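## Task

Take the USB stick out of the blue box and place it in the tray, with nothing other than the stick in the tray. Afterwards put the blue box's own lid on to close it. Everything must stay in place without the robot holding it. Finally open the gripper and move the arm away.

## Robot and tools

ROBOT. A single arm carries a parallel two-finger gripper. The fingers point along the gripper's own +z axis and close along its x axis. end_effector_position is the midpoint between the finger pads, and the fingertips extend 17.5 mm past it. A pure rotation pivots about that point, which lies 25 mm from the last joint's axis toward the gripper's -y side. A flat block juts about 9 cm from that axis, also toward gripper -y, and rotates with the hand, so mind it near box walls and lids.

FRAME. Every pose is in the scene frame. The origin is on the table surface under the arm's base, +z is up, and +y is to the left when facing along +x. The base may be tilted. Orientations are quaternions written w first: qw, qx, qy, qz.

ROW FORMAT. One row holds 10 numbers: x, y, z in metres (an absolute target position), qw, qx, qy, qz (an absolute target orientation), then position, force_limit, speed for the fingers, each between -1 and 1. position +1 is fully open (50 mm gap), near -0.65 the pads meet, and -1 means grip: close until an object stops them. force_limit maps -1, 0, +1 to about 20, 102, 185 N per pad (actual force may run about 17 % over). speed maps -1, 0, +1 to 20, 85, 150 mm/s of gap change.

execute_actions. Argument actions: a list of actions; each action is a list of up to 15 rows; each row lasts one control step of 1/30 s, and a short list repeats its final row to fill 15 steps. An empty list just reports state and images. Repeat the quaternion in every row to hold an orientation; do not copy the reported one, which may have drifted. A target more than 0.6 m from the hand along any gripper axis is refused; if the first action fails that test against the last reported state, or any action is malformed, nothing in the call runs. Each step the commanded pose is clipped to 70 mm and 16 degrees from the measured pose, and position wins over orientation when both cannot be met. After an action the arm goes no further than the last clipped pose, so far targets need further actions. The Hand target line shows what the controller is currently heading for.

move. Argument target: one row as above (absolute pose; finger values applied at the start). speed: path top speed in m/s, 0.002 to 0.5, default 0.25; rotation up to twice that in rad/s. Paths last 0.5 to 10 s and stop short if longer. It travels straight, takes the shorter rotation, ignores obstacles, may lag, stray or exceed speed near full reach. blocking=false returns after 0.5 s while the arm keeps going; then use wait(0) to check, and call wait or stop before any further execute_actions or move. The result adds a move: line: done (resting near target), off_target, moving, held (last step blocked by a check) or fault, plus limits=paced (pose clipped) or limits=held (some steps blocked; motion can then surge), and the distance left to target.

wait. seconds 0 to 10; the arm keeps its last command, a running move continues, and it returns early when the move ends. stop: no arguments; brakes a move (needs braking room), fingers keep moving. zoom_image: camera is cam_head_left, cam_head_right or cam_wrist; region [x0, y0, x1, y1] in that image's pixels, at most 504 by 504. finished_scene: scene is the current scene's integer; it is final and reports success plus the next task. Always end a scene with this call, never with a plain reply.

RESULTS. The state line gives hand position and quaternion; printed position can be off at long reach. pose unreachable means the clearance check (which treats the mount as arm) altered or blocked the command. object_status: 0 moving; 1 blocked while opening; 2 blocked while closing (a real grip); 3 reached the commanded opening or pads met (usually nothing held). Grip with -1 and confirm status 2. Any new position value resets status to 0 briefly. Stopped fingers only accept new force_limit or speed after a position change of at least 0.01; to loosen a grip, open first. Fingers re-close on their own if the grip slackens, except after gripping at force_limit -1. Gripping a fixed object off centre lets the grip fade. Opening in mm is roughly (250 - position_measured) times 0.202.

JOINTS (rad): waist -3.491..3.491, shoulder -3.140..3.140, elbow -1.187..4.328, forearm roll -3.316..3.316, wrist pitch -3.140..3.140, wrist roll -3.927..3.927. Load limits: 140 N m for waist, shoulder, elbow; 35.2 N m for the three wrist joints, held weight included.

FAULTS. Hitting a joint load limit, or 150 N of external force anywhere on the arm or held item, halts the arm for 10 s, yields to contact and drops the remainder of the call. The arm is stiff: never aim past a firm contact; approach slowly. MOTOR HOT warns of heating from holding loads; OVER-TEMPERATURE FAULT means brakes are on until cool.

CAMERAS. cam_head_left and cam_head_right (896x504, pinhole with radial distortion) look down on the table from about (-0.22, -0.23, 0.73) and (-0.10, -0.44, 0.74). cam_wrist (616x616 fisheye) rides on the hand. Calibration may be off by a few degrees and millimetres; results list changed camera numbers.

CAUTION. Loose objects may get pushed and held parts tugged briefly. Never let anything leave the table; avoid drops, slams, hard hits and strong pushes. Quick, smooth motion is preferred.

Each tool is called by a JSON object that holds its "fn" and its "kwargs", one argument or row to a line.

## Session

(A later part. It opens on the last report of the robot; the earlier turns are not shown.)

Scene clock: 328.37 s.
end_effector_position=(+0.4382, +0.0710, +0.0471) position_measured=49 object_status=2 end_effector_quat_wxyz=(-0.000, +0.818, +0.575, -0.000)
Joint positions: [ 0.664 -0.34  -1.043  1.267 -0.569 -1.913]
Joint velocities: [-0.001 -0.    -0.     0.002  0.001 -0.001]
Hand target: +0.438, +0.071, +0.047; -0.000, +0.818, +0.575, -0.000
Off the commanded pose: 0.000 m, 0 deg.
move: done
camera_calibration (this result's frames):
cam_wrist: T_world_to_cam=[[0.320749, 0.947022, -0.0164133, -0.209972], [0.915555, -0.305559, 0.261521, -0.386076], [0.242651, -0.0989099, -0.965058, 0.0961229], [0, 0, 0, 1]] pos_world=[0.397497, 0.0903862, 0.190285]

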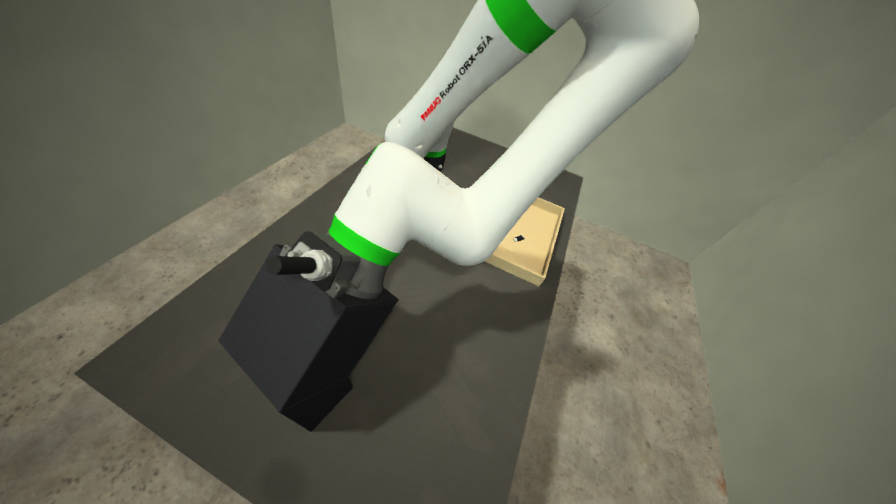

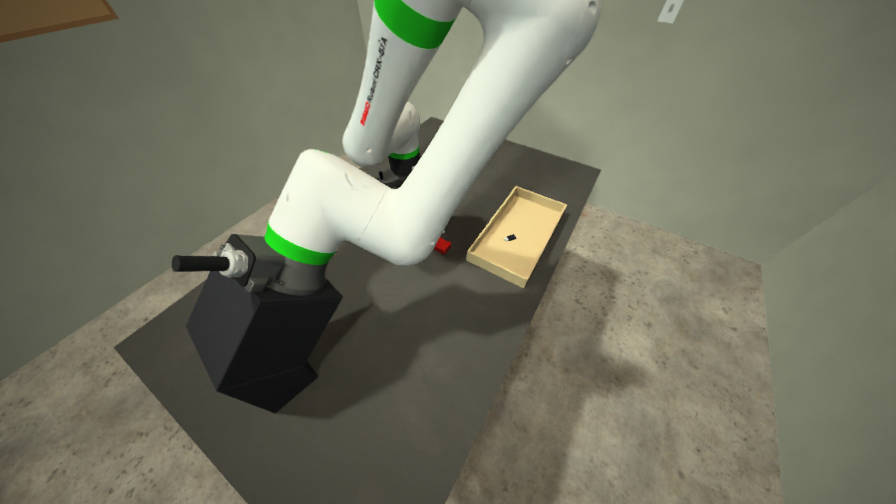

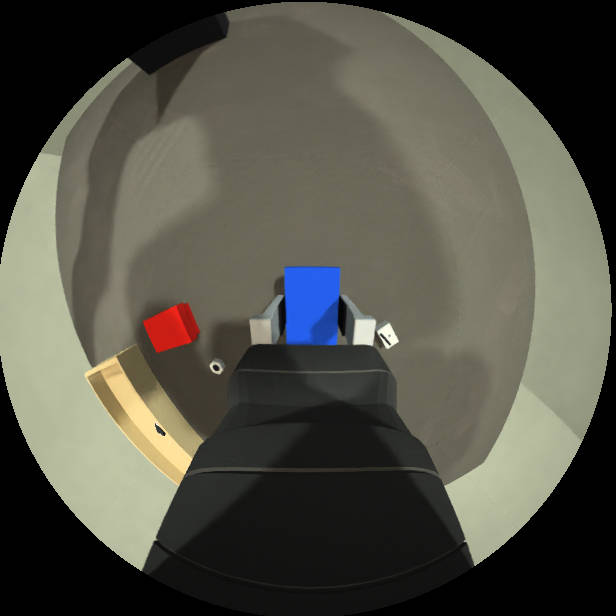

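{"fn": "move", "kwargs": {
  "target": [0.4384, 0.0709, 0.0345, 0, 0.8181, 0.575, 0, -1, -0.6, -0.3],
  "speed": 0.012
}}

{"fn": "zoom_image", "kwargs": {
  "camera": "cam_wrist",
  "region": [250, 250, 370, 350]
}}

Scene clock: 333.10 s.
end_effector_position=(+0.4383, +0.0710, +0.0345) position_measured=49 object_status=2 end_effector_quat_wxyz=(-0.000, +0.818, +0.575, -0.000)
Joint positions: [ 0.605 -0.304 -1.044  1.347 -0.516 -1.961]
Joint velocities: [ 0.    -0.    -0.     0.001 -0.    -0.001]
Hand target: +0.438, +0.071, +0.035; -0.000, +0.818, +0.575, -0.000
Off the commanded pose: 0.000 m, 0 deg.
move: done
camera_calibration (this result's frames):
cam_wrist: T_world_to_cam=[[0.320596, 0.947072, -0.0165208, -0.210087], [0.91553, -0.30535, 0.261851, -0.382944], [0.242947, -0.0990734, -0.964967, 0.0838182], [0, 0, 0, 1]] pos_world=[0.397586, 0.09034, 0.177685]

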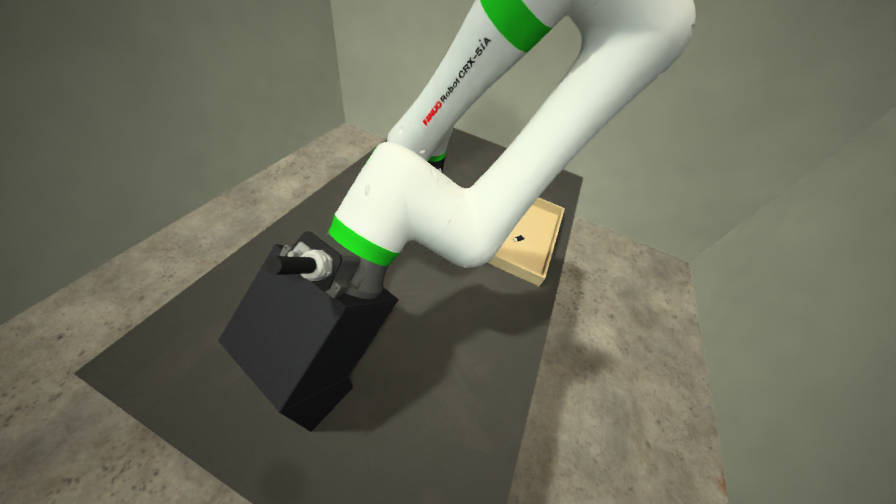

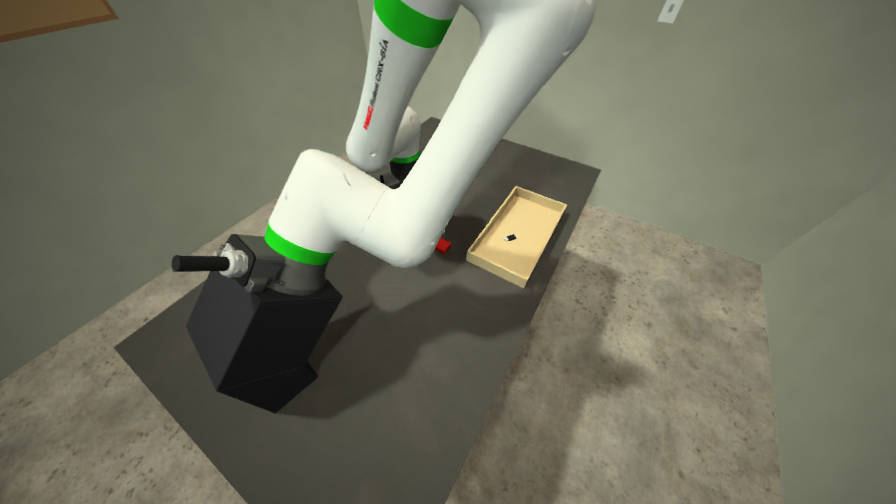

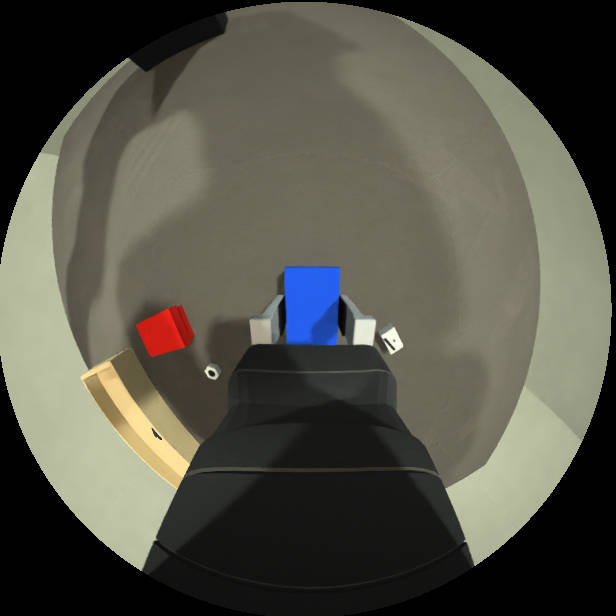

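Region (250, 250, 370, 350) of cam_wrist's 616x616 image, scaled by 4.200, with more detail than that image has.

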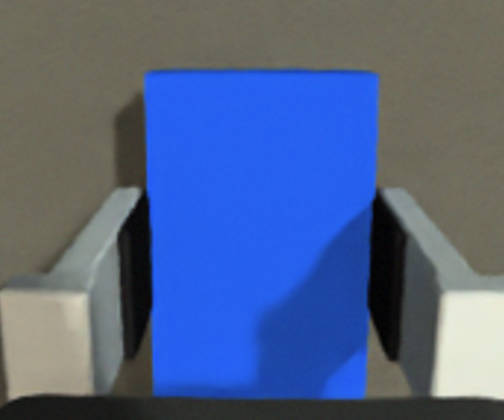

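The lid went down with no slip in the fingers. Release and retreat.

{"fn": "move", "kwargs": {
  "target": [0.4384, 0.0709, 0.0345, 0, 0.8181, 0.575, 0, 1, -0.6, -0.3],
  "speed": 0.02
}}

{"fn": "move", "kwargs": {
  "target": [0.4384, 0.0709, 0.10, 0, 0.8181, 0.575, 0, 1, -0.6, -0.3],
  "speed": 0.1
}}

{"fn": "move", "kwargs": {
  "target": [0.56, 0.20, 0.12, 0, 0.8181, 0.575, 0, 1, -0.6, -0.3],
  "speed": 0.25
}}

Scene clock: 338.57 s.
end_effector_position=(+0.4384, +0.0709, +0.0345) position_measured=3 object_status=3 end_effector_quat_wxyz=(-0.000, +0.818, +0.575, -0.000)
Joint positions: [ 0.604 -0.304 -1.044  1.348 -0.516 -1.961]
Joint velocities: [ 0.001 -0.001 -0.    -0.001  0.     0.001]
Hand target: +0.438, +0.071, +0.034; -0.000, +0.818, +0.575, -0.000
Off the commanded pose: 0.000 m, 0 deg.
move: done
camera_calibration (this result's frames):
cam_wrist: T_world_to_cam=[[0.320482, 0.947109, -0.0165914, -0.209998], [0.915527, -0.305204, 0.262033, -0.383016], [0.24311, -0.0991666, -0.964916, 0.083681], [0, 0, 0, 1]] pos_world=[0.397618, 0.0902912, 0.177624]

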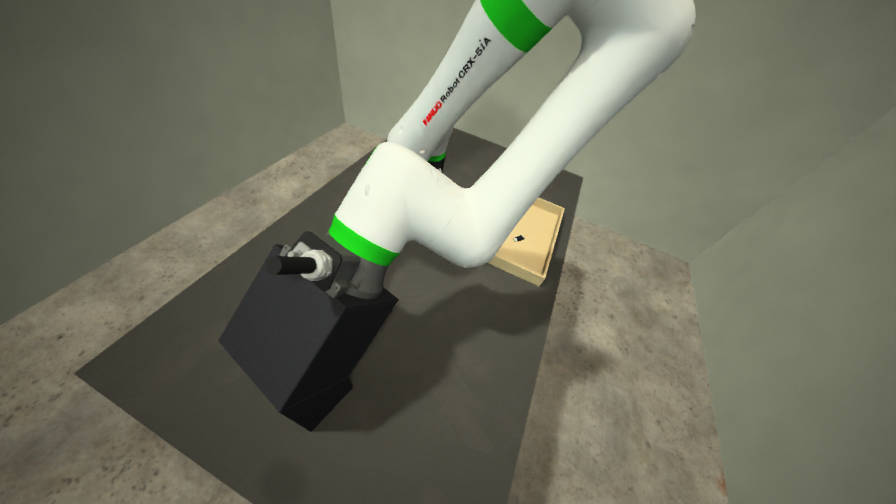

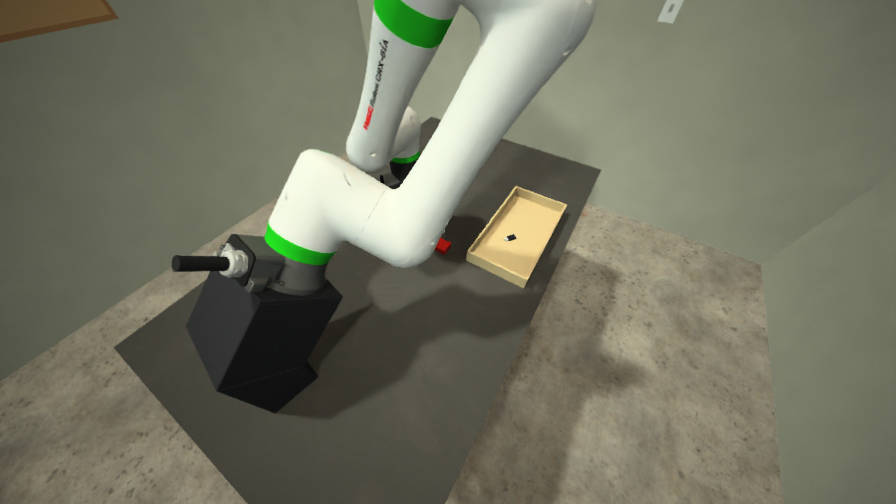

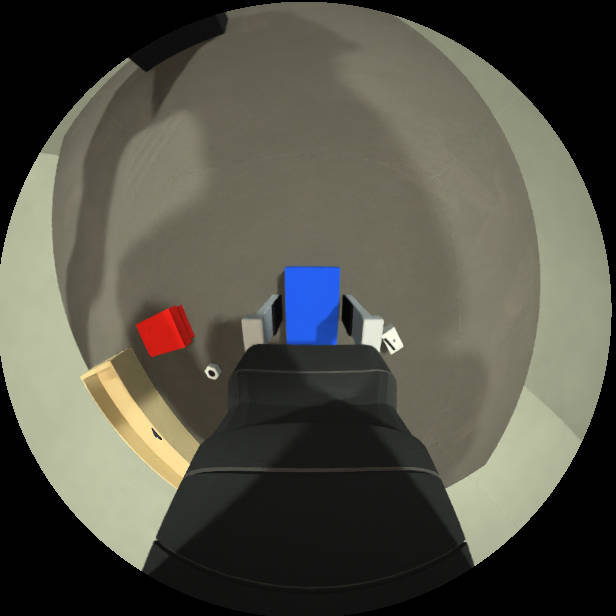

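Scene clock: 339.57 s.
end_effector_position=(+0.4388, +0.0707, +0.0998) position_measured=3 object_status=3 end_effector_quat_wxyz=(+0.000, +0.818, +0.575, +0.000)
Joint positions: [ 0.887 -0.489 -1.026  1.043 -0.803 -1.792]
Joint velocities: [ 0.    -0.002  0.    -0.001  0.    -0.001]
Hand target: +0.439, +0.071, +0.100; +0.000, +0.818, +0.575, +0.000
Off the commanded pose: 0.000 m, 0 deg.
move: done
camera_calibration (this result's frames):
cam_wrist: T_world_to_cam=[[0.32003, 0.947257, -0.016882, -0.208604], [0.915463, -0.304602, 0.262956, -0.400635], [0.243944, -0.0996085, -0.96466, 0.146196], [0, 0, 0, 1]] pos_world=[0.397862, 0.0901298, 0.242857]

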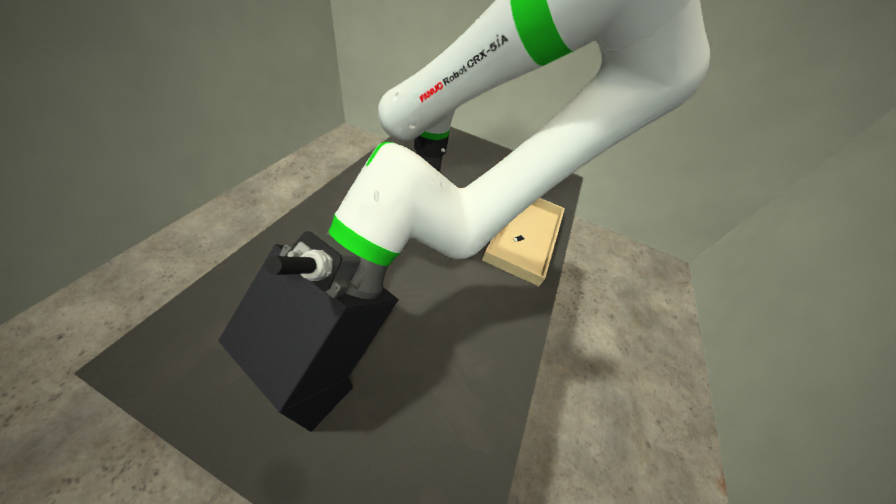

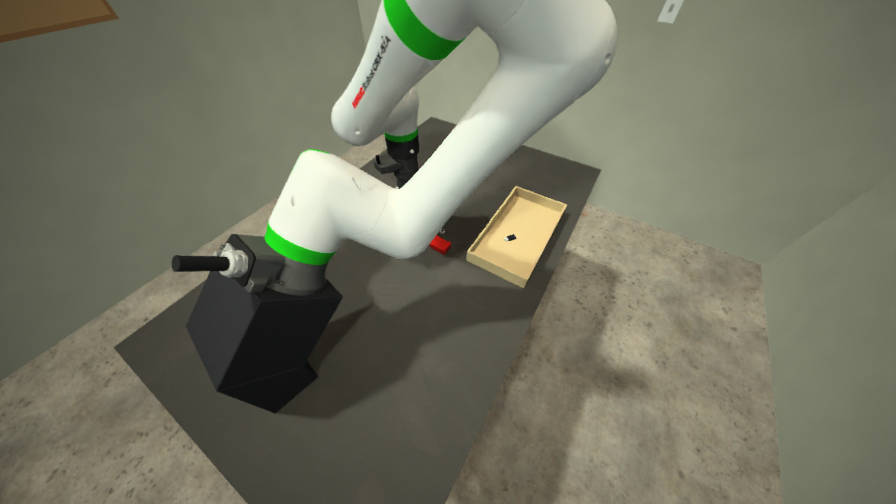

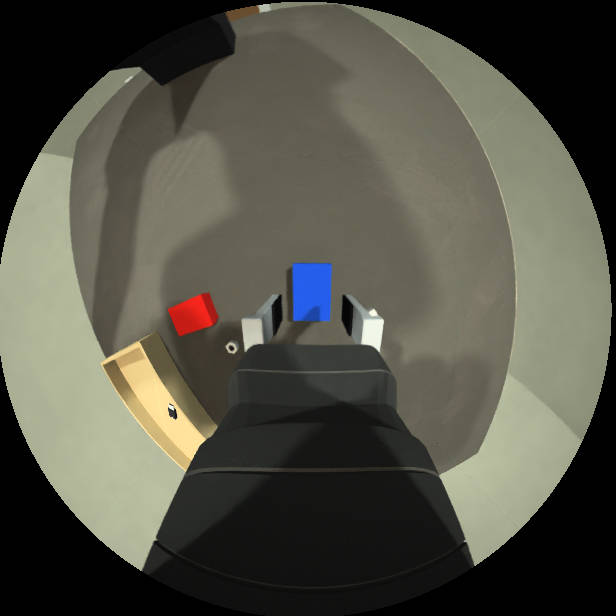

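Scene clock: 340.70 s.
end_effector_position=(+0.5599, +0.2002, +0.1202) position_measured=3 object_status=3 end_effector_quat_wxyz=(+0.000, +0.818, +0.575, +0.000)
Joint positions: [ 1.03  -0.134 -0.574  0.964 -0.961 -1.774]
Joint velocities: [-0.002 -0.     0.001  0.     0.001  0.   ]
Hand target: +0.560, +0.200, +0.120; +0.000, +0.818, +0.575, +0.000
Off the commanded pose: 0.000 m, 0 deg.
move: done
camera_calibration (this result's frames):
cam_wrist: T_world_to_cam=[[0.320247, 0.947189, -0.0165852, -0.369899], [0.915491, -0.304934, 0.262471, -0.477299], [0.243552, -0.099239, -0.964797, 0.149385], [0, 0, 0, 1]] pos_world=[0.51904, 0.219644, 0.263269]

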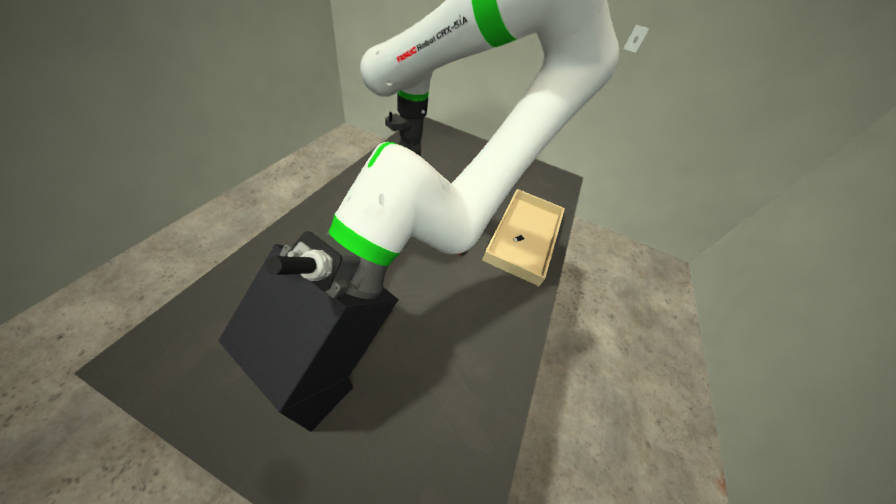

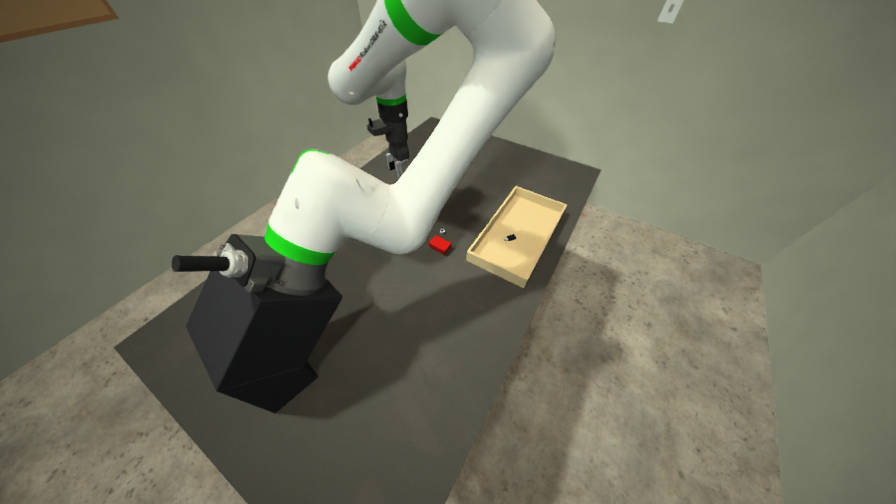

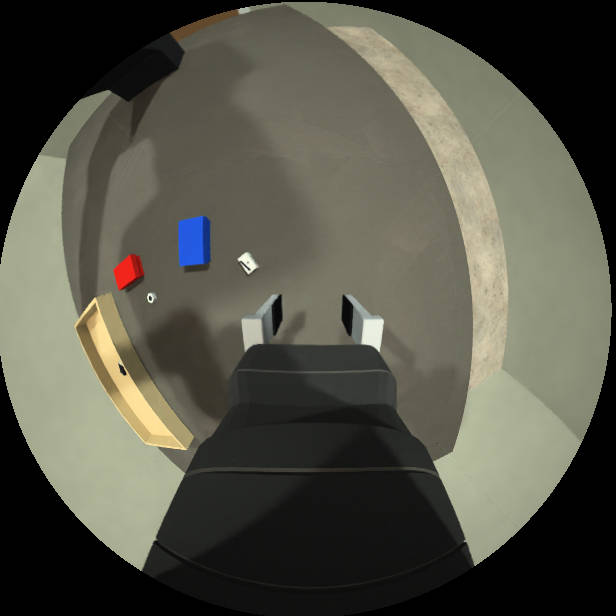

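{"fn": "zoom_image", "kwargs": {
  "camera": "cam_wrist",
  "region": [150, 200, 250, 285]
}}

Region (150, 200, 250, 285) of cam_wrist's 616x616 image, scaled by 5.040, with more detail than that image has; it fills the top 428 rows of this view, and the rest is white.

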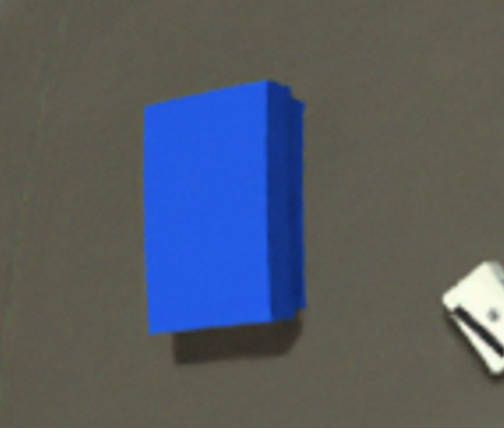

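The lid is seated evenly on the box, the USB stick is in the tray, and the arm is clear.

{"fn": "finished_scene", "kwargs": {
  "scene": 2
}}

The scene is finished: the task was done.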